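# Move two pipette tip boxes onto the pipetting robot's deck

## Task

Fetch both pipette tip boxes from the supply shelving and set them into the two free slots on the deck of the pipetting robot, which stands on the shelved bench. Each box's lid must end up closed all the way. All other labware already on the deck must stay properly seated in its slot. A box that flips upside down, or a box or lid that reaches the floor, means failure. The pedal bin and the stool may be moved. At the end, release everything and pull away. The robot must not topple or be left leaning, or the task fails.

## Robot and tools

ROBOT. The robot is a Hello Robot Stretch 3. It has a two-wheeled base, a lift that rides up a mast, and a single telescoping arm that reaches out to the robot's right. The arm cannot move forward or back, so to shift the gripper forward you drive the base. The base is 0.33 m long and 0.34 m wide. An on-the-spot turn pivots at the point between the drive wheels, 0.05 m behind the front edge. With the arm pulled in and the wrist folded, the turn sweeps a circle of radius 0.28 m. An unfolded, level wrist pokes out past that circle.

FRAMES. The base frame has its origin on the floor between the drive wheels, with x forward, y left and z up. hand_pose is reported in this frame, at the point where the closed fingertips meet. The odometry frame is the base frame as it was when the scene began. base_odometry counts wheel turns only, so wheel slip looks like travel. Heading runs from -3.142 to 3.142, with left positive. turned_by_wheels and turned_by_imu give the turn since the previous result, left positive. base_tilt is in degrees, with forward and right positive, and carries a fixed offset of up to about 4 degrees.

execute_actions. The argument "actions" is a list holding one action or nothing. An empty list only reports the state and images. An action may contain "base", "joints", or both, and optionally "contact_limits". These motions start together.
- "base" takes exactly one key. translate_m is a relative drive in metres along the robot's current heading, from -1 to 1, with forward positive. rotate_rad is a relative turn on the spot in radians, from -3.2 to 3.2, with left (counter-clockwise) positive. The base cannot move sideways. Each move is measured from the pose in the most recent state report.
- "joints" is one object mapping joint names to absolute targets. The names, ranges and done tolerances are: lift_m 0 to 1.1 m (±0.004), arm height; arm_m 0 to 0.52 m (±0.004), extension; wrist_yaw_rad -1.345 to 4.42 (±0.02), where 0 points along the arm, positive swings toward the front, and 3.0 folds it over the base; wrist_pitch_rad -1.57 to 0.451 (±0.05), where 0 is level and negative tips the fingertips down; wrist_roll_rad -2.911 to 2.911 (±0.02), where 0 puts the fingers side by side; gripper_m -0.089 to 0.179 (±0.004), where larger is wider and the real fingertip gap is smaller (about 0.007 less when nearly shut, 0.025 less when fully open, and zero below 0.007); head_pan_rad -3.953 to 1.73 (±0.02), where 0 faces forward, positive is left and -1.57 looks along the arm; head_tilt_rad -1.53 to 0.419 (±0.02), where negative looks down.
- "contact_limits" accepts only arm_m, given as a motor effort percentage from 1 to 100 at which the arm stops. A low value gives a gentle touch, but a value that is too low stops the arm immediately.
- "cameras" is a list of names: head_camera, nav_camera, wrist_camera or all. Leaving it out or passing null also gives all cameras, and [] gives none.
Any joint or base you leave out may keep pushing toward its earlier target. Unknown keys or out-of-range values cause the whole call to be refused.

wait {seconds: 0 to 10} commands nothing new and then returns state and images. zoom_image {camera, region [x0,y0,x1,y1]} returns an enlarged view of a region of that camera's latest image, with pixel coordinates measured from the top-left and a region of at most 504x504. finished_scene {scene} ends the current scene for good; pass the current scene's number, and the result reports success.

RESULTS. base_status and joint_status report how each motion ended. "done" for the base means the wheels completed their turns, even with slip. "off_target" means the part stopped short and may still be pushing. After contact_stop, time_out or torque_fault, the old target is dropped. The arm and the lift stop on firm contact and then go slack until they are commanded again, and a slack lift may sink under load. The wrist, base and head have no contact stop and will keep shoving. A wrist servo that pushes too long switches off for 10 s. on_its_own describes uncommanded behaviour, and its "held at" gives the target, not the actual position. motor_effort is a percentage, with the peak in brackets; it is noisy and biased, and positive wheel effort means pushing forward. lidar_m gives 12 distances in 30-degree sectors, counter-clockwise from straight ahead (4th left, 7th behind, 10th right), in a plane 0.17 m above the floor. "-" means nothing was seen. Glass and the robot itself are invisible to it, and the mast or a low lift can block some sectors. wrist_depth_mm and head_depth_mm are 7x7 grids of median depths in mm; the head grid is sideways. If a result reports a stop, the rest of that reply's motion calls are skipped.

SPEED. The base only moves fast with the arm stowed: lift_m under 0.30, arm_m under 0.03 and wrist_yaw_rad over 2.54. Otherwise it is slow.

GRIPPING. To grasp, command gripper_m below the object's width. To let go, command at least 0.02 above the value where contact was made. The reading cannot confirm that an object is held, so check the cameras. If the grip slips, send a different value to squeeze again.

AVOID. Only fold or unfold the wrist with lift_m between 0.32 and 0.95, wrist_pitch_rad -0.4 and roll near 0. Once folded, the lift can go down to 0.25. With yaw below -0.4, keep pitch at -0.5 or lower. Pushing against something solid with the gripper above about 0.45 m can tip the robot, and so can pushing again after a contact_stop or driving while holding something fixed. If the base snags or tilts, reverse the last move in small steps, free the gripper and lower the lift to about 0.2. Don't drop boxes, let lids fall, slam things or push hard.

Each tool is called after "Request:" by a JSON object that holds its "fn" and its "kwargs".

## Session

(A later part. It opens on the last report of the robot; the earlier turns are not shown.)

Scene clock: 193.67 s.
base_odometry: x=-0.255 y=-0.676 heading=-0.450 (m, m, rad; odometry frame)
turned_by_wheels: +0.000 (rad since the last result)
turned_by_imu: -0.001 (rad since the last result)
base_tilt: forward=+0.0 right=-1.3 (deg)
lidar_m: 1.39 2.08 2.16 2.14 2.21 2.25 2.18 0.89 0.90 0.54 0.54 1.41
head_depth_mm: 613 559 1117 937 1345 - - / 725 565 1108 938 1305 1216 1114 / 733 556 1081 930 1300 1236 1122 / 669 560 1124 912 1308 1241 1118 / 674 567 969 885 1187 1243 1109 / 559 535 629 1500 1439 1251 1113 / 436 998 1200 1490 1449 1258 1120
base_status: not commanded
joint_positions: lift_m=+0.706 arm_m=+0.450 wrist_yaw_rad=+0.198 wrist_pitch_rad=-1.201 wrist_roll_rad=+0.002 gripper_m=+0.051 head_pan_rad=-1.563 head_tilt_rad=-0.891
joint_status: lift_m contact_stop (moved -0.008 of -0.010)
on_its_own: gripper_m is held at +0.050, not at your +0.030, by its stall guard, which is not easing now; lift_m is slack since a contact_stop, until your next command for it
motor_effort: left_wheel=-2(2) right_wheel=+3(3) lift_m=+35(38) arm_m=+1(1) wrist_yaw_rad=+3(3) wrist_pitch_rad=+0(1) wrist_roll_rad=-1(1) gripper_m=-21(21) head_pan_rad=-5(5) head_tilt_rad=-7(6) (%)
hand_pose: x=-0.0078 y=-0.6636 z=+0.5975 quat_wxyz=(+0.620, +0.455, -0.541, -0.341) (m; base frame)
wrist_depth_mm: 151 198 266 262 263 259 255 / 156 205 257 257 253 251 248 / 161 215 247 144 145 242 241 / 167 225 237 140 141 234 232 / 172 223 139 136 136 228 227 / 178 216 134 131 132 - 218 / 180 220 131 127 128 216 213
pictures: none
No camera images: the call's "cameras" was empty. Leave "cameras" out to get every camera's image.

Request:
{"fn": "execute_actions", "kwargs": {"actions": [{"joints":{"gripper_m":0.14}}], "cameras": []}}

Request:
{"fn": "execute_actions", "kwargs": {"actions": [{"joints":{"lift_m":0.718}}], "cameras": []}}

Request:
{"fn": "execute_actions", "kwargs": {"actions": [{"joints":{"gripper_m":0.05}}], "cameras": ["wrist_camera"]}}

Request:
{"fn": "execute_actions", "kwargs": {"actions": [{"joints":{"lift_m":0.735}}]}}

Request:
{"fn": "zoom_image", "kwargs": {"camera": "head_camera", "region": [230,100,530,340]}}

Scene clock: 202.73 s.
base_odometry: x=-0.255 y=-0.676 heading=-0.450 (m, m, rad; odometry frame)
turned_by_wheels: +0.000 (rad since the last result)
turned_by_imu: -0.001 (rad since the last result)
base_tilt: forward=+0.0 right=-1.3 (deg)
lidar_m: 1.38 2.07 2.17 2.15 2.22 2.26 2.18 0.89 0.91 0.54 0.54 1.40
head_depth_mm: 612 560 1114 933 1351 - - / 720 567 1123 936 1313 1215 1106 / 730 554 - 936 1296 1233 1119 / 667 559 1117 911 1306 1236 1117 / 677 566 973 890 1188 1246 1107 / 557 535 630 1499 1435 1261 1109 / 435 1000 1209 1484 1442 1262 1119
base_status: not commanded
joint_positions: lift_m=+0.706 arm_m=+0.450 wrist_yaw_rad=+0.198 wrist_pitch_rad=-1.200 wrist_roll_rad=+0.002 gripper_m=+0.140 head_pan_rad=-1.563 head_tilt_rad=-0.891
joint_status: all done
on_its_own: lift_m is slack since a contact_stop, until your next command for it
motor_effort: left_wheel=-2(2) right_wheel=+2(3) lift_m=+35(35) arm_m=+1(1) wrist_yaw_rad=+4(3) wrist_pitch_rad=+0(1) wrist_roll_rad=-1(1) gripper_m=+0(85) head_pan_rad=-5(4) head_tilt_rad=-7(6) (%)
hand_pose: x=-0.0078 y=-0.6637 z=+0.5976 quat_wxyz=(+0.620, +0.455, -0.541, -0.341) (m; base frame)
wrist_depth_mm: 152 198 265 261 259 257 256 / 157 205 256 255 252 247 247 / 162 216 247 143 144 242 241 / 167 226 239 139 139 232 231 / 172 214 229 134 135 226 223 / 177 - 133 131 131 - 218 / - 219 131 127 128 212 211
pictures: none
No camera images: the call's "cameras" was empty. Leave "cameras" out to get every camera's image.

Scene clock: 203.50 s.
base_odometry: x=-0.255 y=-0.676 heading=-0.450 (m, m, rad; odometry frame)
turned_by_wheels: +0.000 (rad since the last result)
turned_by_imu: +0.000 (rad since the last result)
base_tilt: forward=+0.0 right=-1.3 (deg)
lidar_m: 1.38 2.08 2.16 2.15 2.22 2.26 2.18 0.89 0.90 0.54 0.54 1.41
head_depth_mm: 611 559 1115 947 - - - / 724 563 1108 927 1302 1226 1109 / 731 554 1083 930 1297 1233 1120 / 667 559 1116 916 1303 1235 1114 / 674 566 969 883 1192 1241 1106 / 559 536 630 1500 1428 1260 1107 / 435 1000 1204 1498 1437 1260 1115
base_status: not commanded
joint_positions: lift_m=+0.718 arm_m=+0.450 wrist_yaw_rad=+0.198 wrist_pitch_rad=-1.200 wrist_roll_rad=+0.002 gripper_m=+0.140 head_pan_rad=-1.563 head_tilt_rad=-0.891
joint_status: all done
motor_effort: left_wheel=-2(2) right_wheel=+2(2) lift_m=+42(44) arm_m=+1(1) wrist_yaw_rad=+3(3) wrist_pitch_rad=+0(1) wrist_roll_rad=-1(1) gripper_m=+0(0) head_pan_rad=-5(5) head_tilt_rad=-6(7) (%)
hand_pose: x=-0.0078 y=-0.6637 z=+0.6089 quat_wxyz=(+0.620, +0.455, -0.541, -0.341) (m; base frame)
wrist_depth_mm: 151 198 276 273 272 269 267 / 156 206 271 263 262 262 258 / 162 215 259 155 161 254 249 / 168 225 250 150 154 244 242 / 173 214 240 145 148 239 234 / 177 - 190 141 142 - 228 / - 232 227 137 138 225 221
pictures: none
No camera images: the call's "cameras" was empty. Leave "cameras" out to get every camera's image.

Scene clock: 204.90 s.
base_odometry: x=-0.255 y=-0.676 heading=-0.450 (m, m, rad; odometry frame)
turned_by_wheels: +0.000 (rad since the last result)
turned_by_imu: +0.000 (rad since the last result)
base_tilt: forward=+0.0 right=-1.3 (deg)
lidar_m: 1.39 2.07 2.16 2.15 2.21 2.26 2.18 0.90 0.91 0.54 0.55 1.40
head_depth_mm: 613 560 1114 948 - - - / 721 564 1106 926 1313 1216 1109 / 732 556 1083 928 1302 1229 1119 / 666 561 1119 916 1306 1234 1116 / 675 566 967 883 1185 1249 1102 / 558 536 631 1507 1441 1256 1117 / 436 1004 1195 1481 1440 1266 1113
base_status: not commanded
joint_positions: lift_m=+0.718 arm_m=+0.450 wrist_yaw_rad=+0.198 wrist_pitch_rad=-1.200 wrist_roll_rad=+0.002 gripper_m=+0.051 head_pan_rad=-1.563 head_tilt_rad=-0.891
joint_status: all done
motor_effort: left_wheel=-2(1) right_wheel=+2(2) lift_m=+42(42) arm_m=+1(1) wrist_yaw_rad=+3(3) wrist_pitch_rad=+0(0) wrist_roll_rad=-1(1) gripper_m=-17(95) head_pan_rad=-5(4) head_tilt_rad=-6(7) (%)
hand_pose: x=-0.0078 y=-0.6637 z=+0.6089 quat_wxyz=(+0.620, +0.455, -0.541, -0.341) (m; base frame)
wrist_depth_mm: 151 199 275 275 274 270 267 / 156 206 268 267 264 261 259 / 160 216 259 155 161 252 250 / 168 226 252 149 154 245 242 / 172 233 149 145 145 237 235 / 178 219 144 141 141 229 229 / 184 230 226 137 138 225 223
pictures: wrist_camera
Images, in order (width x height): wrist_camera 644x364.

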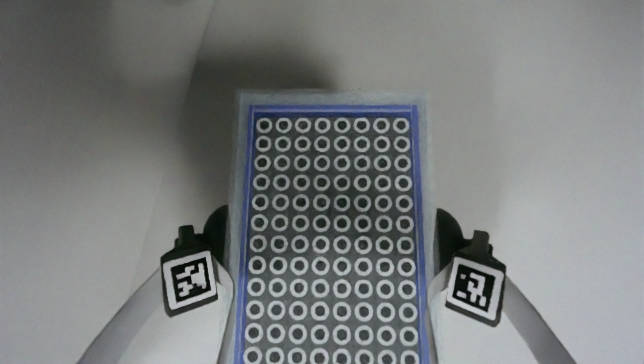

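Scene clock: 206.03 s.
base_odometry: x=-0.255 y=-0.676 heading=-0.450 (m, m, rad; odometry frame)
turned_by_wheels: +0.000 (rad since the last result)
turned_by_imu: +0.000 (rad since the last result)
base_tilt: forward=+0.0 right=-1.2 (deg)
lidar_m: 1.38 2.08 2.16 2.15 2.22 2.27 2.17 0.90 0.91 0.54 0.55 1.40
head_depth_mm: 613 558 1112 955 - - - / 721 563 1110 928 1315 1231 1106 / 731 554 1085 926 1292 1231 1124 / 665 560 1121 916 1301 1244 1113 / 668 566 968 882 1183 1246 1109 / 558 537 629 1514 1426 1258 1117 / 435 1002 1199 1505 1445 1259 1124
base_status: not commanded
joint_positions: lift_m=+0.732 arm_m=+0.450 wrist_yaw_rad=+0.198 wrist_pitch_rad=-1.201 wrist_roll_rad=+0.002 gripper_m=+0.051 head_pan_rad=-1.563 head_tilt_rad=-0.891
joint_status: lift_m contact_stop (moved +0.014 of +0.017)
on_its_own: lift_m is slack since a contact_stop, until your next command for it
motor_effort: left_wheel=+0(2) right_wheel=+1(2) lift_m=+36(75) arm_m=+0(1) wrist_yaw_rad=+3(3) wrist_pitch_rad=+1(1) wrist_roll_rad=-1(1) gripper_m=-16(16) head_pan_rad=-5(5) head_tilt_rad=-6(6) (%)
hand_pose: x=-0.0078 y=-0.6636 z=+0.6227 quat_wxyz=(+0.620, +0.455, -0.541, -0.341) (m; base frame)
wrist_depth_mm: 152 199 288 289 287 283 282 / 157 206 280 282 278 273 274 / 162 216 273 169 268 265 265 / 166 224 264 164 166 257 255 / 173 231 251 157 159 249 247 / 179 219 200 153 155 243 240 / 184 241 237 150 151 234 233
pictures: head_camera (sideways: a quarter turn clockwise sets it upright), nav_camera (sideways: a quarter turn counterclockwise sets it upright), wrist_camera
Images, in order (width x height): head_camera 896x504, nav_camera 672x504, wrist_camera 644x364.

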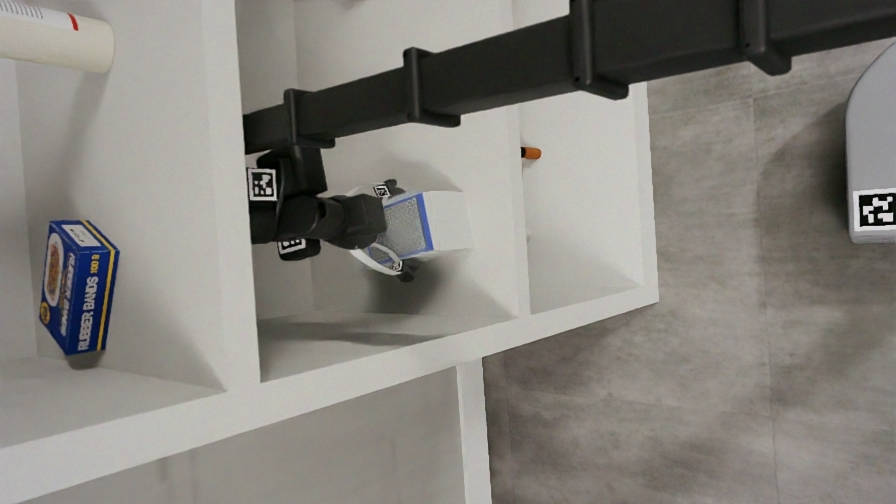

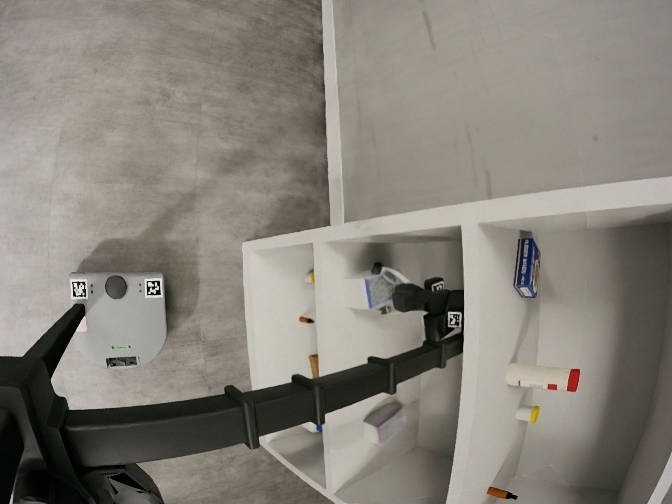

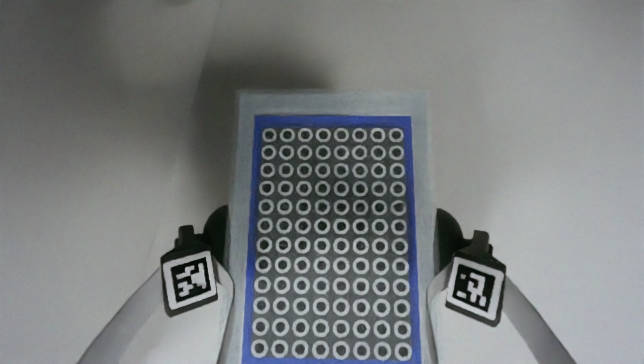

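Region (230, 100, 530, 340) of head_camera's 896x504 image, scaled by 1.680, with more detail than that image has; it fills the top 403 rows of this view, and the rest is white.

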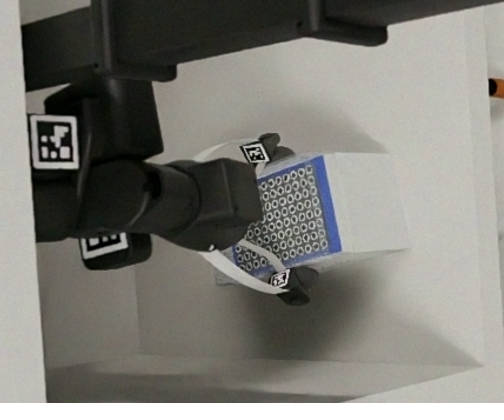

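Request:
{"fn": "execute_actions", "kwargs": {"actions": [{"joints":{"lift_m":0.72}}], "cameras": []}}

Request:
{"fn": "execute_actions", "kwargs": {"actions": [{"joints":{"arm_m":0.395,"wrist_yaw_rad":0}}], "cameras": []}}

Request:
{"fn": "execute_actions", "kwargs": {"actions": [{"joints":{"gripper_m":0.15}}], "cameras": []}}

Request:
{"fn": "execute_actions", "kwargs": {"actions": [{"joints":{"arm_m":0.308,"wrist_pitch_rad":-0.79,"lift_m":0.678}}], "cameras": ["head_camera","wrist_camera"]}}

Request:
{"fn": "execute_actions", "kwargs": {"actions": [{"joints":{"gripper_m":0.05}}], "cameras": ["head_camera","wrist_camera"]}}

Scene clock: 222.83 s.
base_odometry: x=-0.255 y=-0.676 heading=-0.450 (m, m, rad; odometry frame)
turned_by_wheels: +0.000 (rad since the last result)
turned_by_imu: -0.001 (rad since the last result)
base_tilt: forward=+0.0 right=-1.2 (deg)
lidar_m: 1.38 2.08 2.16 2.15 2.22 2.26 2.18 0.89 0.91 0.54 0.54 1.40
head_depth_mm: 612 560 1112 959 - - - / 724 564 1109 926 1318 1217 1108 / 735 553 1081 930 1303 1224 1122 / 668 559 1121 910 1301 1238 1108 / 677 567 974 889 1190 1250 1108 / 559 535 629 1501 1433 1256 1117 / 436 1004 1204 1503 1437 1257 1119
base_status: not commanded
joint_positions: lift_m=+0.720 arm_m=+0.450 wrist_yaw_rad=+0.198 wrist_pitch_rad=-1.201 wrist_roll_rad=+0.002 gripper_m=+0.051 head_pan_rad=-1.563 head_tilt_rad=-0.891
joint_status: all done
motor_effort: left_wheel=-1(1) right_wheel=+1(1) lift_m=+30(34) arm_m=+0(0) wrist_yaw_rad=+3(2) wrist_pitch_rad=+1(1) wrist_roll_rad=-1(1) gripper_m=-16(17) head_pan_rad=-4(4) head_tilt_rad=-6(7) (%)
hand_pose: x=-0.0079 y=-0.6636 z=+0.6113 quat_wxyz=(+0.620, +0.455, -0.541, -0.341) (m; base frame)
wrist_depth_mm: 151 198 280 279 274 274 271 / 157 206 270 268 265 263 262 / 162 215 263 157 162 256 251 / 168 225 253 152 156 245 247 / 173 233 152 148 149 240 238 / 179 221 146 143 143 231 229 / 184 233 230 139 140 227 225
pictures: none
No camera images: the call's "cameras" was empty. Leave "cameras" out to get every camera's image.

Scene clock: 224.37 s.
base_odometry: x=-0.255 y=-0.676 heading=-0.450 (m, m, rad; odometry frame)
turned_by_wheels: +0.000 (rad since the last result)
turned_by_imu: +0.000 (rad since the last result)
base_tilt: forward=+0.0 right=-1.3 (deg)
lidar_m: 1.39 2.08 2.17 2.15 2.22 2.26 2.18 0.90 0.91 0.54 0.54 1.40
head_depth_mm: 614 559 1109 957 - - - / 723 564 1120 947 1300 1221 1108 / 734 555 - 909 1306 1230 1117 / 665 559 1126 917 1305 1241 1115 / 675 567 970 888 1186 1246 1098 / 557 535 631 1506 1435 1249 1113 / 436 1004 1197 1492 1441 1260 1116
base_status: not commanded
joint_positions: lift_m=+0.720 arm_m=+0.395 wrist_yaw_rad=+0.002 wrist_pitch_rad=-1.201 wrist_roll_rad=+0.002 gripper_m=+0.051 head_pan_rad=-1.563 head_tilt_rad=-0.891
joint_status: all done
motor_effort: left_wheel=-1(1) right_wheel=+1(1) lift_m=+30(29) arm_m=-4(2) wrist_yaw_rad=-3(5) wrist_pitch_rad=+1(1) wrist_roll_rad=-1(1) gripper_m=-16(16) head_pan_rad=-5(4) head_tilt_rad=-6(6) (%)
hand_pose: x=-0.0215 y=-0.6103 z=+0.6113 quat_wxyz=(+0.583, +0.400, -0.583, -0.400) (m; base frame)
wrist_depth_mm: 190 263 281 279 276 273 270 / 190 260 272 269 266 265 263 / 190 260 261 158 163 254 254 / 188 252 254 153 157 247 245 / 189 246 152 148 150 240 239 / 188 227 146 144 144 232 230 / 182 231 229 139 140 225 223
pictures: none
No camera images: the call's "cameras" was empty. Leave "cameras" out to get every camera's image.

Scene clock: 225.87 s.
base_odometry: x=-0.255 y=-0.676 heading=-0.450 (m, m, rad; odometry frame)
turned_by_wheels: +0.000 (rad since the last result)
turned_by_imu: +0.000 (rad since the last result)
base_tilt: forward=+0.0 right=-1.3 (deg)
lidar_m: 1.38 2.08 2.16 2.15 2.23 2.26 2.17 0.89 0.91 0.54 0.54 1.40
head_depth_mm: 612 560 1106 965 - - - / 720 564 1111 947 1308 1218 1110 / 733 558 - 912 1298 1238 1125 / 666 560 1118 920 1303 1240 1112 / 677 567 968 884 1189 1247 1107 / 560 535 630 1502 1436 1249 1116 / 435 1005 1201 1491 1439 1259 1123
base_status: not commanded
joint_positions: lift_m=+0.720 arm_m=+0.395 wrist_yaw_rad=+0.002 wrist_pitch_rad=-1.201 wrist_roll_rad=+0.002 gripper_m=+0.150 head_pan_rad=-1.563 head_tilt_rad=-0.891
joint_status: all done
motor_effort: left_wheel=-1(1) right_wheel=+1(1) lift_m=+30(30) arm_m=-4(4) wrist_yaw_rad=-3(3) wrist_pitch_rad=+1(1) wrist_roll_rad=-1(1) gripper_m=+0(89) head_pan_rad=-5(5) head_tilt_rad=-6(6) (%)
hand_pose: x=-0.0215 y=-0.6103 z=+0.6113 quat_wxyz=(+0.583, +0.400, -0.583, -0.400) (m; base frame)
wrist_depth_mm: 191 260 280 277 276 271 269 / 191 261 273 267 267 262 263 / 189 260 262 158 163 257 252 / 189 252 253 152 156 247 243 / 189 227 243 148 150 242 239 / 183 - 236 144 146 233 230 / - 230 229 139 141 226 224
pictures: none
No camera images: the call's "cameras" was empty. Leave "cameras" out to get every camera's image.

Scene clock: 227.73 s.
base_odometry: x=-0.255 y=-0.676 heading=-0.450 (m, m, rad; odometry frame)
turned_by_wheels: +0.000 (rad since the last result)
turned_by_imu: +0.000 (rad since the last result)
base_tilt: forward=+0.0 right=-1.3 (deg)
lidar_m: 1.39 2.08 2.16 2.14 2.22 2.25 2.18 0.89 0.90 0.54 0.54 1.40
head_depth_mm: 614 561 1112 945 1316 - - / 722 566 1124 - 1284 1223 1108 / 731 569 1130 896 1301 1227 1127 / 667 560 1124 942 1308 1229 1121 / 676 568 968 893 1190 1252 1100 / 557 536 631 1508 1434 1258 1111 / 436 1000 1200 1487 1439 1260 1117
base_status: not commanded
joint_positions: lift_m=+0.678 arm_m=+0.308 wrist_yaw_rad=+0.002 wrist_pitch_rad=-0.808 wrist_roll_rad=+0.002 gripper_m=+0.150 head_pan_rad=-1.563 head_tilt_rad=-0.891
joint_status: all done
motor_effort: left_wheel=-1(1) right_wheel=+1(1) lift_m=+29(30) arm_m=-4(3) wrist_yaw_rad=-3(3) wrist_pitch_rad=+8(11) wrist_roll_rad=-1(1) gripper_m=+0(0) head_pan_rad=-5(5) head_tilt_rad=-6(6) (%)
hand_pose: x=-0.0213 y=-0.6128 z=+0.6150 quat_wxyz=(+0.650, +0.279, -0.650, -0.278) (m; base frame)
wrist_depth_mm: 191 262 411 415 410 407 405 / 191 262 368 363 358 356 354 / 191 262 325 317 318 315 310 / 190 261 284 171 273 284 280 / 190 231 258 153 160 263 254 / 186 - 231 141 146 234 233 / - 219 134 129 131 215 212
pictures: head_camera (sideways: a quarter turn clockwise sets it upright), wrist_camera
Images, in order (width x height): head_camera 896x504, wrist_camera 644x364.

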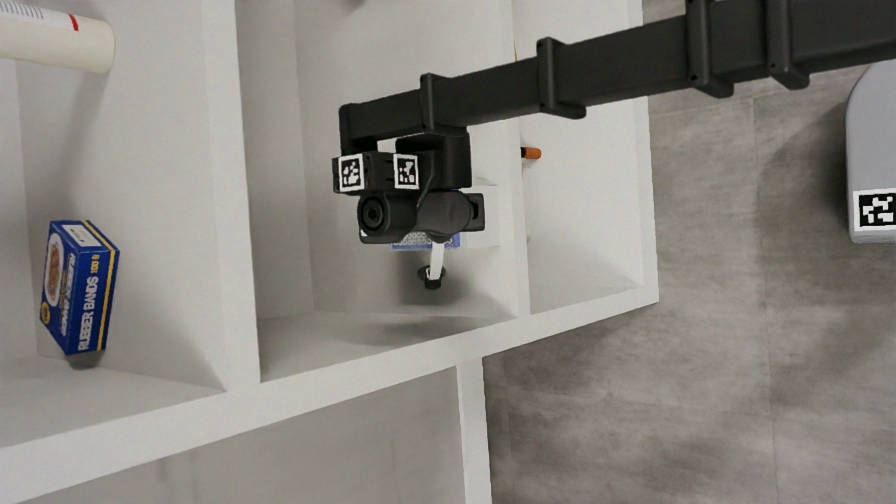

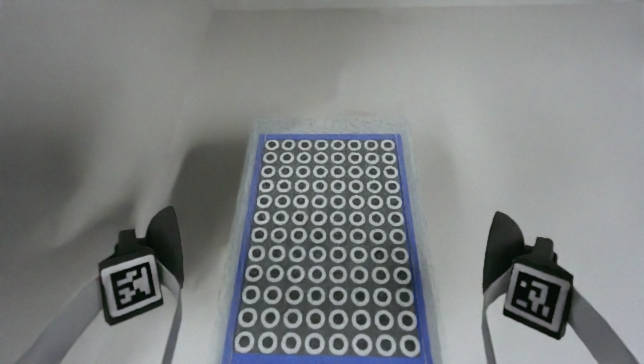

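Scene clock: 229.23 s.
base_odometry: x=-0.255 y=-0.676 heading=-0.450 (m, m, rad; odometry frame)
turned_by_wheels: +0.000 (rad since the last result)
turned_by_imu: +0.000 (rad since the last result)
base_tilt: forward=+0.0 right=-1.3 (deg)
lidar_m: 1.39 2.08 2.16 2.14 2.22 2.26 2.18 0.90 0.90 0.54 0.55 1.40
head_depth_mm: 614 559 1119 942 1313 - - / 722 567 1127 - 1284 1224 1112 / 734 568 1129 898 1303 1225 1122 / 667 560 1129 940 1303 1236 1114 / 677 566 966 888 1184 1244 1102 / 557 536 632 1496 1428 1261 1114 / 437 1003 1208 1500 1443 1265 1117
base_status: not commanded
joint_positions: lift_m=+0.678 arm_m=+0.308 wrist_yaw_rad=+0.002 wrist_pitch_rad=-0.807 wrist_roll_rad=+0.002 gripper_m=+0.051 head_pan_rad=-1.563 head_tilt_rad=-0.891
joint_status: all done
motor_effort: left_wheel=+0(1) right_wheel=+0(1) lift_m=+29(30) arm_m=-3(4) wrist_yaw_rad=-2(3) wrist_pitch_rad=+8(8) wrist_roll_rad=-1(1) gripper_m=-16(94) head_pan_rad=-5(5) head_tilt_rad=-6(6) (%)
hand_pose: x=-0.0213 y=-0.6132 z=+0.6153 quat_wxyz=(+0.650, +0.278, -0.650, -0.277) (m; base frame)
wrist_depth_mm: 191 264 414 421 410 414 407 / 191 263 368 368 357 358 352 / 191 261 321 320 320 319 316 / 191 263 283 170 274 283 278 / 190 255 162 155 157 256 255 / 189 229 144 141 142 237 235 / 185 219 134 130 132 216 214
pictures: head_camera (sideways: a quarter turn clockwise sets it upright), wrist_camera
Images, in order (width x height): head_camera 896x504, wrist_camera 644x364.

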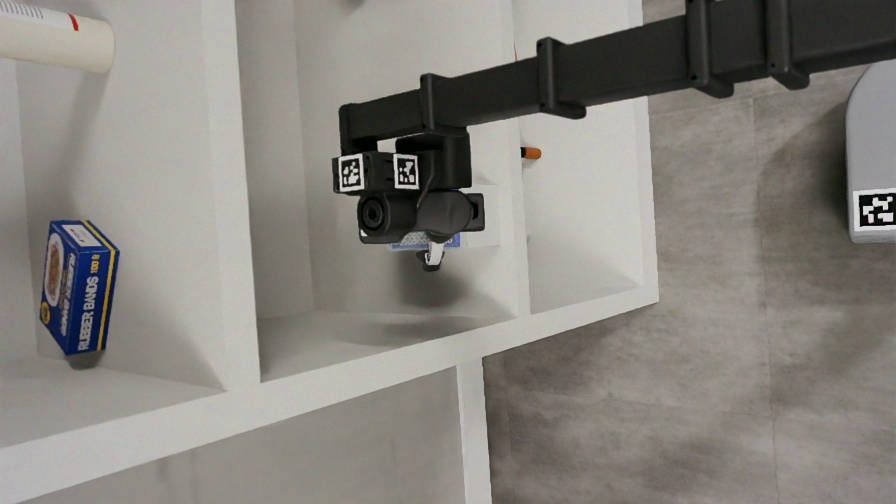

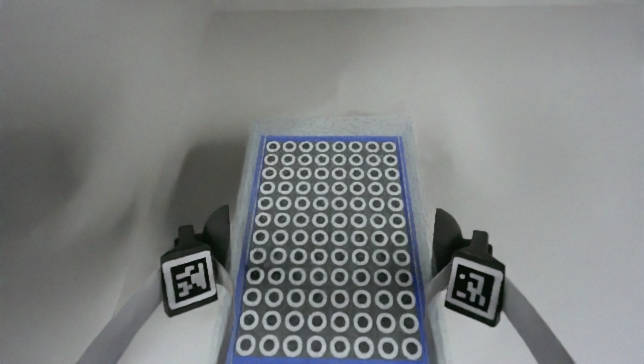

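Request:
{"fn": "execute_actions", "kwargs": {"actions": [{"joints":{"lift_m":0.715}}], "cameras": ["wrist_camera"]}}

Request:
{"fn": "execute_actions", "kwargs": {"actions": [{"base":{"translate_m":-0.17}}], "cameras": ["wrist_camera"]}}

Request:
{"fn": "execute_actions", "kwargs": {"actions": [{"joints":{"lift_m":0.607}}], "cameras": ["head_camera","wrist_camera"]}}

Scene clock: 240.00 s.
base_odometry: x=-0.255 y=-0.676 heading=-0.450 (m, m, rad; odometry frame)
turned_by_wheels: +0.000 (rad since the last result)
turned_by_imu: -0.001 (rad since the last result)
base_tilt: forward=+0.0 right=-1.3 (deg)
lidar_m: 1.39 2.08 2.16 2.15 2.21 2.26 2.18 0.89 0.91 0.54 0.55 1.40
head_depth_mm: 612 558 1105 951 1324 - - / 725 565 1127 - 1291 1215 1113 / 731 570 1134 901 1295 1224 1121 / 667 559 1128 920 1301 1243 1120 / 678 567 967 890 1192 1254 1104 / 560 534 631 1507 1436 1256 1110 / 435 1005 1204 1488 1440 1270 1123
base_status: not commanded
joint_positions: lift_m=+0.715 arm_m=+0.308 wrist_yaw_rad=+0.002 wrist_pitch_rad=-0.807 wrist_roll_rad=+0.002 gripper_m=+0.051 head_pan_rad=-1.563 head_tilt_rad=-0.891
joint_status: all done
motor_effort: left_wheel=-1(1) right_wheel=+0(0) lift_m=+43(44) arm_m=-4(4) wrist_yaw_rad=-2(2) wrist_pitch_rad=+8(8) wrist_roll_rad=-1(1) gripper_m=-15(16) head_pan_rad=-5(4) head_tilt_rad=-7(7) (%)
hand_pose: x=-0.0213 y=-0.6132 z=+0.6518 quat_wxyz=(+0.650, +0.278, -0.650, -0.277) (m; base frame)
wrist_depth_mm: 191 264 448 456 446 446 445 / 190 263 411 420 412 406 404 / 190 263 376 369 366 361 362 / 191 261 334 215 327 326 325 / 191 261 304 194 287 295 296 / 190 235 266 177 183 274 266 / 186 254 250 163 243 248 249
pictures: wrist_camera
Images, in order (width x height): wrist_camera 644x364.

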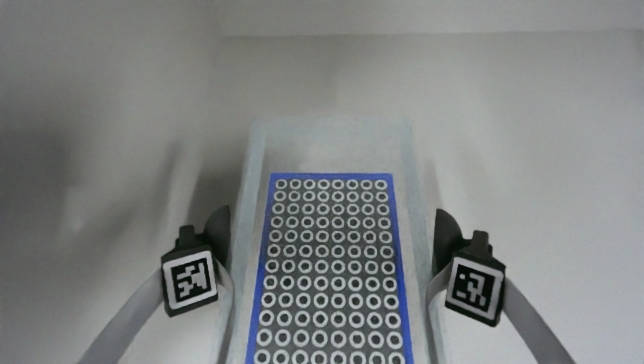

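Scene clock: 243.17 s.
base_odometry: x=-0.408 y=-0.602 heading=-0.450 (m, m, rad; odometry frame)
turned_by_wheels: +0.000 (rad since the last result)
turned_by_imu: +0.000 (rad since the last result)
base_tilt: forward=+0.0 right=-1.3 (deg)
lidar_m: 1.56 2.23 2.27 2.15 2.21 2.09 2.01 0.77 0.77 0.98 0.61 1.40
head_depth_mm: 701 558 1110 935 1267 - - / 694 568 1124 - 1287 1217 1108 / 666 573 1132 909 1314 1232 1117 / 681 559 1127 941 1299 1243 1120 / 757 566 1125 886 1313 1248 1107 / 696 573 1111 971 1114 1247 1110 / 681 582 819 833 1417 1267 1122
base_status: done
joint_positions: lift_m=+0.715 arm_m=+0.308 wrist_yaw_rad=+0.002 wrist_pitch_rad=-0.807 wrist_roll_rad=+0.002 gripper_m=+0.051 head_pan_rad=-1.563 head_tilt_rad=-0.891
joint_status: not commanded
motor_effort: left_wheel=-1(5) right_wheel=+1(5) lift_m=+42(42) arm_m=-4(4) wrist_yaw_rad=-3(3) wrist_pitch_rad=+7(8) wrist_roll_rad=-1(1) gripper_m=-17(16) head_pan_rad=-4(5) head_tilt_rad=-6(6) (%)
hand_pose: x=-0.0213 y=-0.6132 z=+0.6518 quat_wxyz=(+0.650, +0.278, -0.650, -0.277) (m; base frame)
wrist_depth_mm: 384 462 462 456 452 451 449 / 390 428 421 422 421 409 408 / 369 379 372 368 366 360 303 / 219 326 332 333 324 326 307 / 198 221 309 300 299 295 294 / 182 203 271 277 273 274 271 / 169 240 256 253 253 247 249
pictures: wrist_camera
Images, in order (width x height): wrist_camera 644x364.

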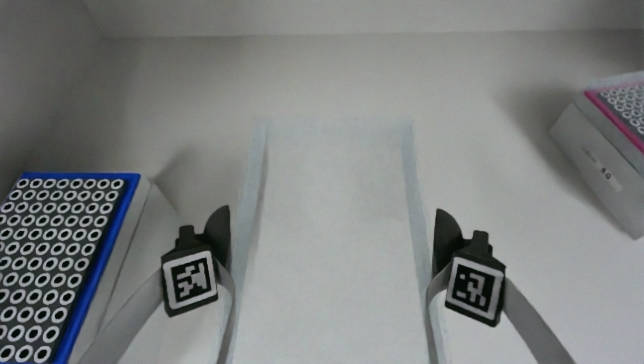

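Scene clock: 244.97 s.
base_odometry: x=-0.408 y=-0.602 heading=-0.450 (m, m, rad; odometry frame)
turned_by_wheels: +0.000 (rad since the last result)
turned_by_imu: +0.000 (rad since the last result)
base_tilt: forward=+0.0 right=-1.3 (deg)
lidar_m: 1.55 2.23 2.27 2.14 2.22 2.08 2.01 0.77 0.77 0.98 0.60 1.41
head_depth_mm: 701 560 1119 936 1290 1239 - / 694 567 1115 967 1341 1218 1100 / 669 575 1108 - 1329 1231 1122 / 680 561 1127 967 1299 1242 1120 / 758 568 1122 885 1312 1243 1100 / 700 573 1106 966 1123 1257 1113 / 683 580 816 832 1404 1259 1115
base_status: not commanded
joint_positions: lift_m=+0.609 arm_m=+0.308 wrist_yaw_rad=+0.001 wrist_pitch_rad=-0.793 wrist_roll_rad=+0.001 gripper_m=+0.051 head_pan_rad=-1.563 head_tilt_rad=-0.891
joint_status: lift_m contact_stop (moved -0.106 of -0.108)
on_its_own: lift_m is slack since a contact_stop, until your next command for it
motor_effort: left_wheel=-2(2) right_wheel=+2(2) lift_m=+36(38) arm_m=-1(4) wrist_yaw_rad=-1(3) wrist_pitch_rad=+1(7) wrist_roll_rad=-1(1) gripper_m=-17(16) head_pan_rad=-4(4) head_tilt_rad=-6(6) (%)
hand_pose: x=-0.0215 y=-0.6156 z=+0.5480 quat_wxyz=(+0.652, +0.273, -0.652, -0.273) (m; base frame)
wrist_depth_mm: 321 315 315 309 307 304 300 / 166 275 269 267 262 263 257 / 162 240 237 235 233 232 229 / 162 207 211 209 208 206 204 / 162 191 193 189 188 186 185 / 162 176 171 173 171 174 169 / 159 159 159 157 156 156 156
pictures: head_camera (sideways: a quarter turn clockwise sets it upright), wrist_camera
Images, in order (width x height): head_camera 896x504, wrist_camera 644x364.

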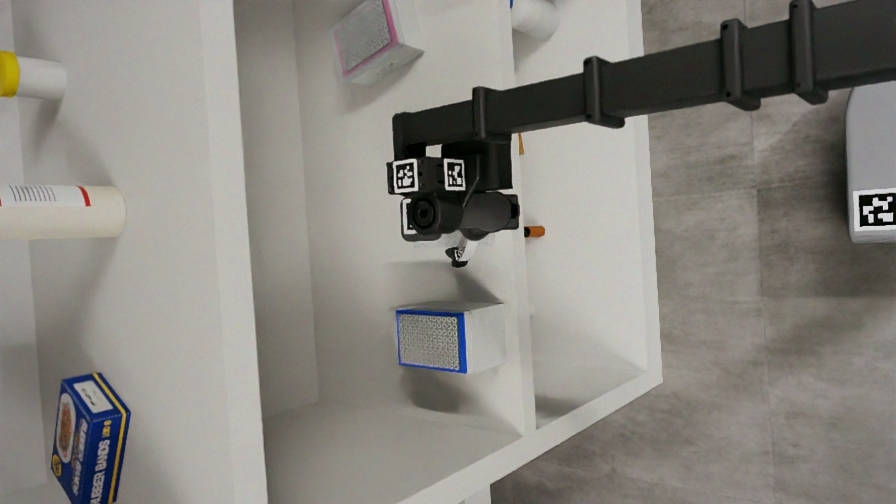

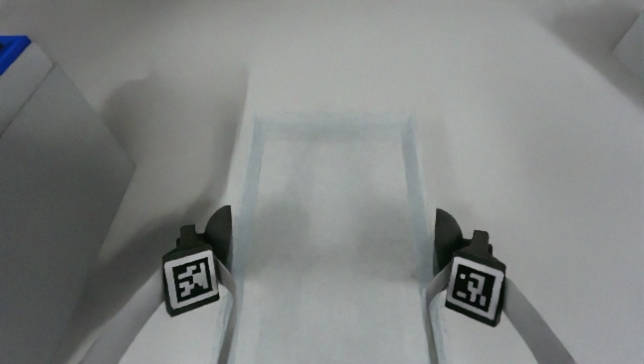

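Request:
{"fn": "execute_actions", "kwargs": {"actions": [{"joints":{"lift_m":0.612,"gripper_m":0.14}}], "cameras": []}}

Request:
{"fn": "execute_actions", "kwargs": {"actions": [{"joints":{"lift_m":0.715}}], "cameras": []}}

Request:
{"fn": "execute_actions", "kwargs": {"actions": [{"base":{"translate_m":0.17},"joints":{"arm_m":0.312}}], "cameras": []}}

Request:
{"fn": "execute_actions", "kwargs": {"actions": [{"joints":{"lift_m":0.664}}], "cameras": []}}

Request:
{"fn": "execute_actions", "kwargs": {"actions": [{"joints":{"gripper_m":0.035}}], "cameras": ["wrist_camera"]}}

Request:
{"fn": "execute_actions", "kwargs": {"actions": [{"joints":{"lift_m":0.69}}], "cameras": ["head_camera","wrist_camera"]}}

Scene clock: 257.43 s.
base_odometry: x=-0.408 y=-0.602 heading=-0.450 (m, m, rad; odometry frame)
turned_by_wheels: +0.000 (rad since the last result)
turned_by_imu: -0.001 (rad since the last result)
base_tilt: forward=+0.0 right=-1.3 (deg)
lidar_m: 1.55 2.23 2.27 2.15 2.21 2.09 2.01 0.76 0.77 0.98 0.60 1.41
head_depth_mm: 698 560 1113 936 1287 1236 - / 693 566 1112 967 1324 1217 1110 / 668 573 1116 - 1319 1226 1120 / 679 560 1117 969 1311 1239 1117 / 757 567 1125 890 1309 1241 1110 / 699 573 1109 977 1116 1255 1118 / 681 582 816 833 1411 1265 1125
base_status: not commanded
joint_positions: lift_m=+0.612 arm_m=+0.308 wrist_yaw_rad=+0.001 wrist_pitch_rad=-0.799 wrist_roll_rad=+0.001 gripper_m=+0.140 head_pan_rad=-1.563 head_tilt_rad=-0.891
joint_status: all done
motor_effort: left_wheel=-1(2) right_wheel=+1(2) lift_m=+42(43) arm_m=-1(1) wrist_yaw_rad=-1(1) wrist_pitch_rad=+4(4) wrist_roll_rad=-1(1) gripper_m=+1(87) head_pan_rad=-4(5) head_tilt_rad=-6(6) (%)
hand_pose: x=-0.0215 y=-0.6144 z=+0.5501 quat_wxyz=(+0.651, +0.275, -0.651, -0.275) (m; base frame)
wrist_depth_mm: 323 316 312 304 307 302 296 / 165 273 270 269 262 263 260 / 161 238 239 236 233 232 229 / 161 208 212 210 209 206 206 / 163 193 192 191 188 190 187 / 159 - 175 174 172 - 170 / - 161 160 160 159 157 157
pictures: none
No camera images: the call's "cameras" was empty. Leave "cameras" out to get every camera's image.

Scene clock: 259.20 s.
base_odometry: x=-0.408 y=-0.602 heading=-0.450 (m, m, rad; odometry frame)
turned_by_wheels: +0.000 (rad since the last result)
turned_by_imu: +0.000 (rad since the last result)
base_tilt: forward=+0.0 right=-1.3 (deg)
lidar_m: 1.55 2.23 2.28 2.14 2.21 2.09 2.01 0.77 0.77 0.98 0.60 1.41
head_depth_mm: 699 558 1113 940 1274 - - / 695 566 1128 - 1278 1215 1109 / 665 572 1129 912 1318 1234 1122 / 681 560 1133 939 1300 1230 1116 / 758 565 1124 886 1313 1247 1105 / 695 574 1108 973 1119 1249 1117 / 684 582 820 831 1410 1270 1117
base_status: not commanded
joint_positions: lift_m=+0.715 arm_m=+0.308 wrist_yaw_rad=+0.001 wrist_pitch_rad=-0.799 wrist_roll_rad=+0.001 gripper_m=+0.140 head_pan_rad=-1.563 head_tilt_rad=-0.891
joint_status: all done
motor_effort: left_wheel=-1(1) right_wheel=+2(2) lift_m=+42(43) arm_m=-1(1) wrist_yaw_rad=-1(1) wrist_pitch_rad=+4(4) wrist_roll_rad=-1(1) gripper_m=+1(0) head_pan_rad=-4(4) head_tilt_rad=-7(6) (%)
hand_pose: x=-0.0215 y=-0.6144 z=+0.6531 quat_wxyz=(+0.651, +0.275, -0.651, -0.275) (m; base frame)
wrist_depth_mm: 386 455 458 463 458 450 444 / 390 434 424 426 422 412 412 / 370 378 375 372 374 365 303 / 226 332 334 333 328 330 312 / 200 209 306 303 298 307 291 / 185 - 280 276 273 - 271 / - 223 256 253 254 250 248
pictures: none
No camera images: the call's "cameras" was empty. Leave "cameras" out to get every camera's image.

Scene clock: 262.37 s.
base_odometry: x=-0.255 y=-0.676 heading=-0.450 (m, m, rad; odometry frame)
turned_by_wheels: +0.000 (rad since the last result)
turned_by_imu: -0.001 (rad since the last result)
base_tilt: forward=+0.0 right=-1.3 (deg)
lidar_m: 1.39 2.08 2.16 2.15 2.22 2.26 2.17 0.89 0.91 0.54 0.54 1.40
head_depth_mm: 611 559 1113 951 1330 - - / 721 567 1130 - 1283 1224 1106 / 733 570 1131 901 1307 1227 1121 / 667 560 1123 920 1295 1242 1113 / 675 567 975 890 1193 1252 1103 / 558 536 631 1511 1435 1251 1119 / 436 1006 1204 1495 1437 1268 1116
base_status: done
joint_positions: lift_m=+0.715 arm_m=+0.312 wrist_yaw_rad=+0.001 wrist_pitch_rad=-0.799 wrist_roll_rad=+0.001 gripper_m=+0.140 head_pan_rad=-1.563 head_tilt_rad=-0.891
joint_status: all done
motor_effort: left_wheel=-1(3) right_wheel=+1(7) lift_m=+43(42) arm_m=+2(2) wrist_yaw_rad=+0(1) wrist_pitch_rad=+4(4) wrist_roll_rad=-1(1) gripper_m=+0(1) head_pan_rad=-4(5) head_tilt_rad=-6(6) (%)
hand_pose: x=-0.0215 y=-0.6182 z=+0.6531 quat_wxyz=(+0.651, +0.275, -0.651, -0.275) (m; base frame)
wrist_depth_mm: 192 263 446 456 450 449 452 / 191 264 418 427 418 416 415 / 192 264 374 369 372 374 365 / 191 263 341 222 330 328 326 / 190 237 307 197 295 305 297 / 185 - 272 179 264 - 269 / - 250 250 163 245 250 249
pictures: none
No camera images: the call's "cameras" was empty. Leave "cameras" out to get every camera's image.

Scene clock: 263.67 s.
base_odometry: x=-0.255 y=-0.676 heading=-0.450 (m, m, rad; odometry frame)
turned_by_wheels: +0.000 (rad since the last result)
turned_by_imu: +0.000 (rad since the last result)
base_tilt: forward=+0.0 right=-1.3 (deg)
lidar_m: 1.38 2.08 2.16 2.15 2.22 2.25 2.18 0.89 0.91 0.54 0.55 1.40
head_depth_mm: 611 559 1117 936 1329 - - / 719 565 1124 - 1299 1228 1104 / 733 569 1125 895 1297 1234 1121 / 666 561 1123 931 1306 1234 1117 / 675 568 968 886 1194 1245 1109 / 559 536 631 1504 1436 1254 1114 / 436 1005 1200 1493 1452 1252 1120
base_status: not commanded
joint_positions: lift_m=+0.664 arm_m=+0.312 wrist_yaw_rad=+0.001 wrist_pitch_rad=-0.799 wrist_roll_rad=+0.001 gripper_m=+0.140 head_pan_rad=-1.563 head_tilt_rad=-0.891
joint_status: all done
motor_effort: left_wheel=-1(1) right_wheel=+1(1) lift_m=+29(36) arm_m=+2(2) wrist_yaw_rad=-1(1) wrist_pitch_rad=+4(4) wrist_roll_rad=-1(1) gripper_m=-1(0) head_pan_rad=-5(5) head_tilt_rad=-6(6) (%)
hand_pose: x=-0.0215 y=-0.6182 z=+0.6025 quat_wxyz=(+0.651, +0.275, -0.651, -0.275) (m; base frame)
wrist_depth_mm: 193 265 402 403 397 394 388 / 192 264 350 349 341 339 342 / 190 263 307 179 300 301 301 / 191 263 269 156 162 271 268 / 190 239 241 141 145 250 243 / 186 - 133 129 130 - 222 / - 211 121 118 119 204 203
pictures: none
No camera images: the call's "cameras" was empty. Leave "cameras" out to get every camera's image.

Scene clock: 265.20 s.
base_odometry: x=-0.255 y=-0.676 heading=-0.450 (m, m, rad; odometry frame)
turned_by_wheels: +0.000 (rad since the last result)
turned_by_imu: +0.000 (rad since the last result)
base_tilt: forward=+0.0 right=-1.3 (deg)
lidar_m: 1.39 2.08 2.17 2.15 2.22 2.26 2.18 0.89 0.91 0.54 0.55 1.40
head_depth_mm: 612 559 1110 943 1317 - - / 720 566 1124 - 1299 1221 1107 / 733 569 1131 895 1291 1229 1122 / 668 558 1121 928 1305 1239 1122 / 672 568 972 888 1187 1237 1108 / 559 534 632 1508 1429 1259 1113 / 436 1004 1206 1498 1438 1257 1114
base_status: not commanded
joint_positions: lift_m=+0.664 arm_m=+0.312 wrist_yaw_rad=+0.001 wrist_pitch_rad=-0.800 wrist_roll_rad=+0.001 gripper_m=+0.036 head_pan_rad=-1.563 head_tilt_rad=-0.891
joint_status: all done
motor_effort: left_wheel=-1(1) right_wheel=+0(1) lift_m=+29(29) arm_m=+2(2) wrist_yaw_rad=-1(1) wrist_pitch_rad=+5(5) wrist_roll_rad=-1(1) gripper_m=-19(97) head_pan_rad=-4(5) head_tilt_rad=-6(7) (%)
hand_pose: x=-0.0215 y=-0.6178 z=+0.6022 quat_wxyz=(+0.651, +0.276, -0.651, -0.276) (m; base frame)
wrist_depth_mm: 191 266 401 399 397 389 387 / 191 265 350 348 343 340 338 / 192 265 307 179 298 305 296 / 191 265 270 156 161 268 268 / 191 247 144 140 141 244 243 / 189 228 129 128 127 227 220 / 186 208 122 118 119 203 203
pictures: wrist_camera
Images, in order (width x height): wrist_camera 644x364.

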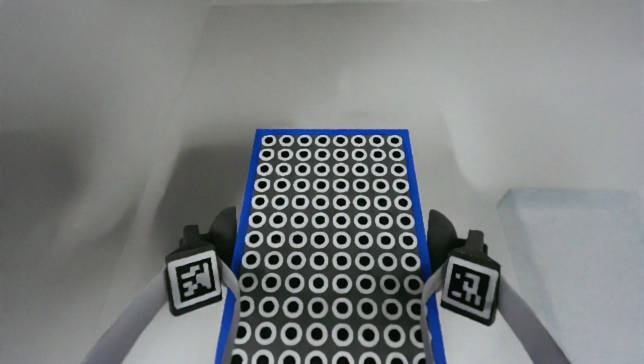

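Scene clock: 266.20 s.
base_odometry: x=-0.255 y=-0.676 heading=-0.450 (m, m, rad; odometry frame)
turned_by_wheels: +0.000 (rad since the last result)
turned_by_imu: +0.000 (rad since the last result)
base_tilt: forward=+0.0 right=-1.3 (deg)
lidar_m: 1.38 2.08 2.16 2.15 2.22 2.26 2.18 0.90 0.91 0.54 0.55 1.40
head_depth_mm: 612 561 1114 935 1309 - - / 723 563 1126 - 1288 1229 1107 / 730 570 1131 890 1291 1223 1117 / 667 560 1120 924 1300 1238 1108 / 675 566 971 889 1185 1244 1100 / 558 535 631 1496 1426 1262 1110 / 436 1002 1205 1494 1438 1264 1113
base_status: not commanded
joint_positions: lift_m=+0.690 arm_m=+0.312 wrist_yaw_rad=+0.001 wrist_pitch_rad=-0.809 wrist_roll_rad=+0.001 gripper_m=+0.036 head_pan_rad=-1.563 head_tilt_rad=-0.891
joint_status: all done
motor_effort: left_wheel=-1(1) right_wheel=+0(0) lift_m=+43(46) arm_m=+2(1) wrist_yaw_rad=-1(1) wrist_pitch_rad=+8(9) wrist_roll_rad=-1(1) gripper_m=-20(20) head_pan_rad=-5(5) head_tilt_rad=-7(7) (%)
hand_pose: x=-0.0215 y=-0.6162 z=+0.6265 quat_wxyz=(+0.650, +0.278, -0.650, -0.278) (m; base frame)
wrist_depth_mm: 193 263 428 425 428 433 424 / 192 264 381 383 373 372 368 / 191 262 336 177 331 330 327 / 191 262 296 155 160 298 294 / 190 262 144 140 140 270 269 / 189 244 129 128 128 250 245 / 184 229 124 119 120 225 225
pictures: head_camera (sideways: a quarter turn clockwise sets it upright), wrist_camera
Images, in order (width x height): head_camera 896x504, wrist_camera 644x364.

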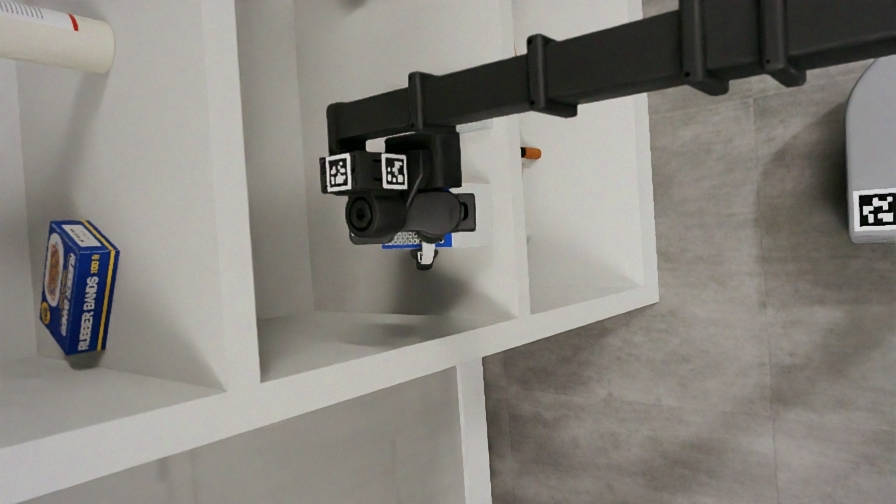

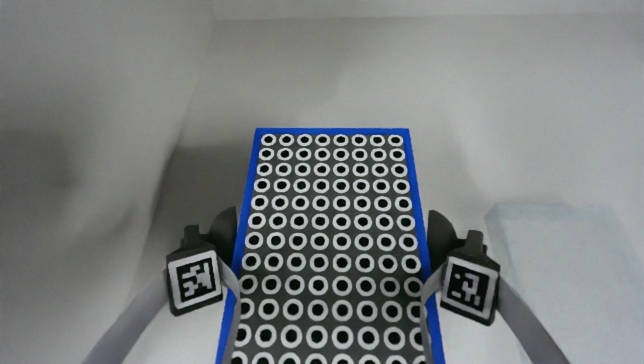

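Request:
{"fn": "execute_actions", "kwargs": {"actions": [{"joints":{"arm_m":0.0}}], "cameras": []}}

Request:
{"fn": "execute_actions", "kwargs": {"actions": [{"base":{"rotate_rad":0.8},"joints":{"head_pan_rad":-0.5,"head_tilt_rad":-0.6}}], "cameras": []}}

Request:
{"fn": "execute_actions", "kwargs": {"actions": [{"base":{"translate_m":1.0},"joints":{"lift_m":1.09}}]}}

Scene clock: 278.07 s.
base_odometry: x=-0.255 y=-0.676 heading=-0.450 (m, m, rad; odometry frame)
turned_by_wheels: +0.000 (rad since the last result)
turned_by_imu: -0.001 (rad since the last result)
base_tilt: forward=+0.0 right=-1.3 (deg)
lidar_m: 1.38 2.08 2.16 2.15 2.22 2.26 2.18 0.89 0.91 0.54 0.54 1.40
head_depth_mm: 614 559 1113 939 1297 1273 - / 721 566 1107 949 1319 - - / 734 571 1108 956 1319 - - / 669 561 1125 967 1302 1212 1116 / 678 566 970 890 1186 1243 1109 / 559 535 631 1504 1431 1251 1115 / 437 1002 1199 1503 1448 1264 1120
base_status: not commanded
joint_positions: lift_m=+0.690 arm_m=+0.003 wrist_yaw_rad=+0.001 wrist_pitch_rad=-0.809 wrist_roll_rad=+0.001 gripper_m=+0.036 head_pan_rad=-1.563 head_tilt_rad=-0.891
joint_status: all done
joint sent to its limit — the command would take arm_m past its lower limit, so that joint was sent only as far as its limit.
motor_effort: left_wheel=-1(1) right_wheel=+0(0) lift_m=+43(44) arm_m=-4(2) wrist_yaw_rad=+0(1) wrist_pitch_rad=+9(9) wrist_roll_rad=-1(1) gripper_m=-20(19) head_pan_rad=-4(4) head_tilt_rad=-6(6) (%)
hand_pose: x=-0.0215 y=-0.3075 z=+0.6263 quat_wxyz=(+0.650, +0.279, -0.650, -0.279) (m; base frame)
wrist_depth_mm: 815 324 431 440 437 430 428 / 923 886 382 380 377 381 370 / - - 426 177 854 847 799 / 949 953 503 154 161 841 769 / 844 831 144 140 140 753 749 / 772 794 129 128 128 772 753 / 721 706 124 118 119 689 693
pictures: none
No camera images: the call's "cameras" was empty. Leave "cameras" out to get every camera's image.

Scene clock: 280.27 s.
base_odometry: x=-0.255 y=-0.676 heading=+0.349 (m, m, rad; odometry frame)
turned_by_wheels: +0.800 (rad since the last result)
turned_by_imu: +0.788 (rad since the last result)
base_tilt: forward=+0.0 right=-1.3 (deg)
lidar_m: 1.86 2.15 2.15 2.47 2.18 2.02 0.89 0.77 0.54 1.16 1.98 1.38
head_depth_mm: 1704 1923 2125 2172 1694 1392 1184 / 1737 1966 2157 2224 1723 1406 1195 / 1811 1755 2196 2151 1734 1414 1194 / 1835 1640 2305 2273 1752 1439 1200 / 1802 1538 2372 2283 1767 1440 1213 / 1460 1549 2461 2317 1780 1446 1218 / 1980 1632 2437 2235 1804 1463 1229
base_status: done
joint_positions: lift_m=+0.690 arm_m=+0.003 wrist_yaw_rad=+0.001 wrist_pitch_rad=-0.809 wrist_roll_rad=+0.001 gripper_m=+0.036 head_pan_rad=-0.507 head_tilt_rad=-0.606
joint_status: all done
motor_effort: left_wheel=-3(8) right_wheel=+4(9) lift_m=+43(44) arm_m=-4(4) wrist_yaw_rad=-1(1) wrist_pitch_rad=+9(9) wrist_roll_rad=+0(1) gripper_m=-20(20) head_pan_rad=+5(60) head_tilt_rad=+4(34) (%)
hand_pose: x=-0.0215 y=-0.3075 z=+0.6263 quat_wxyz=(+0.650, +0.279, -0.650, -0.279) (m; base frame)
wrist_depth_mm: - - - - 932 763 653 / - - - - - 830 682 / - - - 177 - 919 330 / 990 930 921 154 160 922 780 / 852 827 144 140 141 733 733 / 793 790 129 128 128 700 692 / 722 715 124 118 120 686 629
pictures: none
No camera images: the call's "cameras" was empty. Leave "cameras" out to get every camera's image.

Scene clock: 291.50 s.
base_odometry: x=+0.684 y=-0.334 heading=+0.349 (m, m, rad; odometry frame)
turned_by_wheels: +0.000 (rad since the last result)
turned_by_imu: +0.000 (rad since the last result)
base_tilt: forward=+0.0 right=-1.3 (deg)
lidar_m: 1.09 2.06 1.52 1.67 2.88 2.88 1.69 1.35 1.70 0.78 1.31 0.89
head_depth_mm: 618 772 831 724 1663 1395 1185 / 1129 823 850 746 1653 1403 1194 / 1201 1310 897 762 1683 1420 1191 / 1220 1341 909 795 1695 1434 1213 / 1264 1377 887 1161 1669 1409 1212 / 1295 1414 864 1171 1685 1449 1215 / 1324 1455 964 1953 1795 1459 1230
base_status: done
joint_positions: lift_m=+1.090 arm_m=+0.003 wrist_yaw_rad=+0.001 wrist_pitch_rad=-0.810 wrist_roll_rad=+0.001 gripper_m=+0.036 head_pan_rad=-0.507 head_tilt_rad=-0.606
joint_status: all done
motor_effort: left_wheel=-4(5) right_wheel=+4(10) lift_m=+44(45) arm_m=-4(3) wrist_yaw_rad=-1(0) wrist_pitch_rad=+9(9) wrist_roll_rad=-1(1) gripper_m=-19(20) head_pan_rad=+5(5) head_tilt_rad=+4(4) (%)
hand_pose: x=-0.0215 y=-0.3075 z=+1.0263 quat_wxyz=(+0.650, +0.279, -0.650, -0.279) (m; base frame)
wrist_depth_mm: 487 489 568 - - - - / 434 523 - - - - - / 492 - - 177 - - - / - - - 154 160 - - / - - 144 140 141 - - / - - 129 129 128 - - / - - 124 118 120 - -
pictures: head_camera (sideways: a quarter turn clockwise sets it upright), nav_camera (sideways: a quarter turn counterclockwise sets it upright), wrist_camera
Images, in order (width x height): head_camera 896x504, nav_camera 672x504, wrist_camera 644x364.

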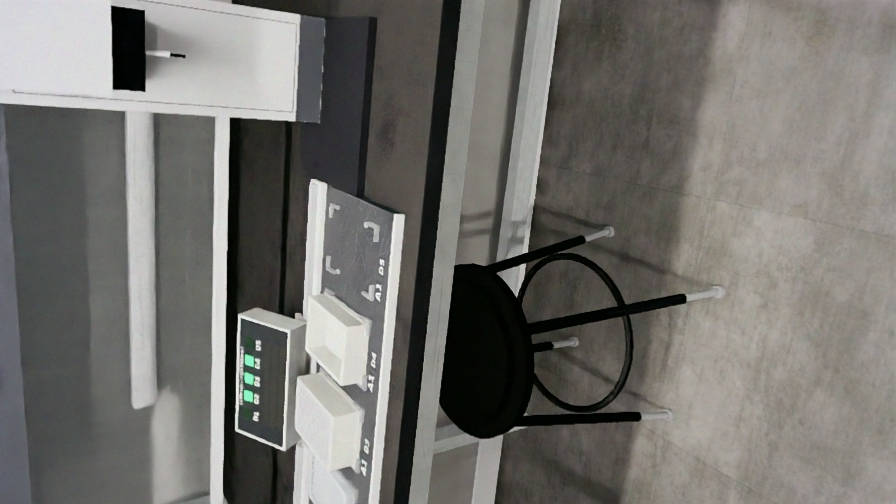

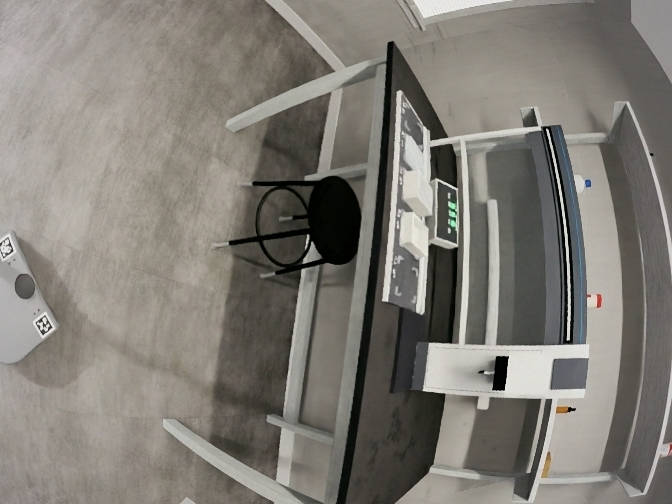

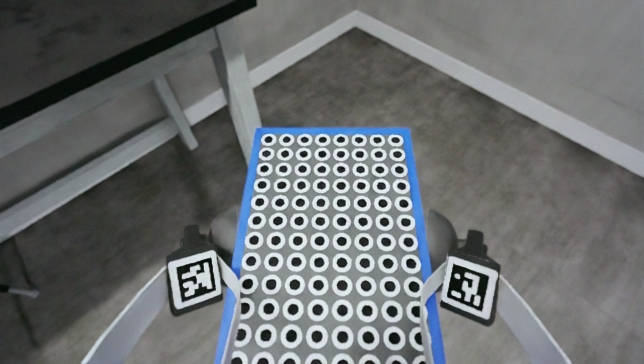

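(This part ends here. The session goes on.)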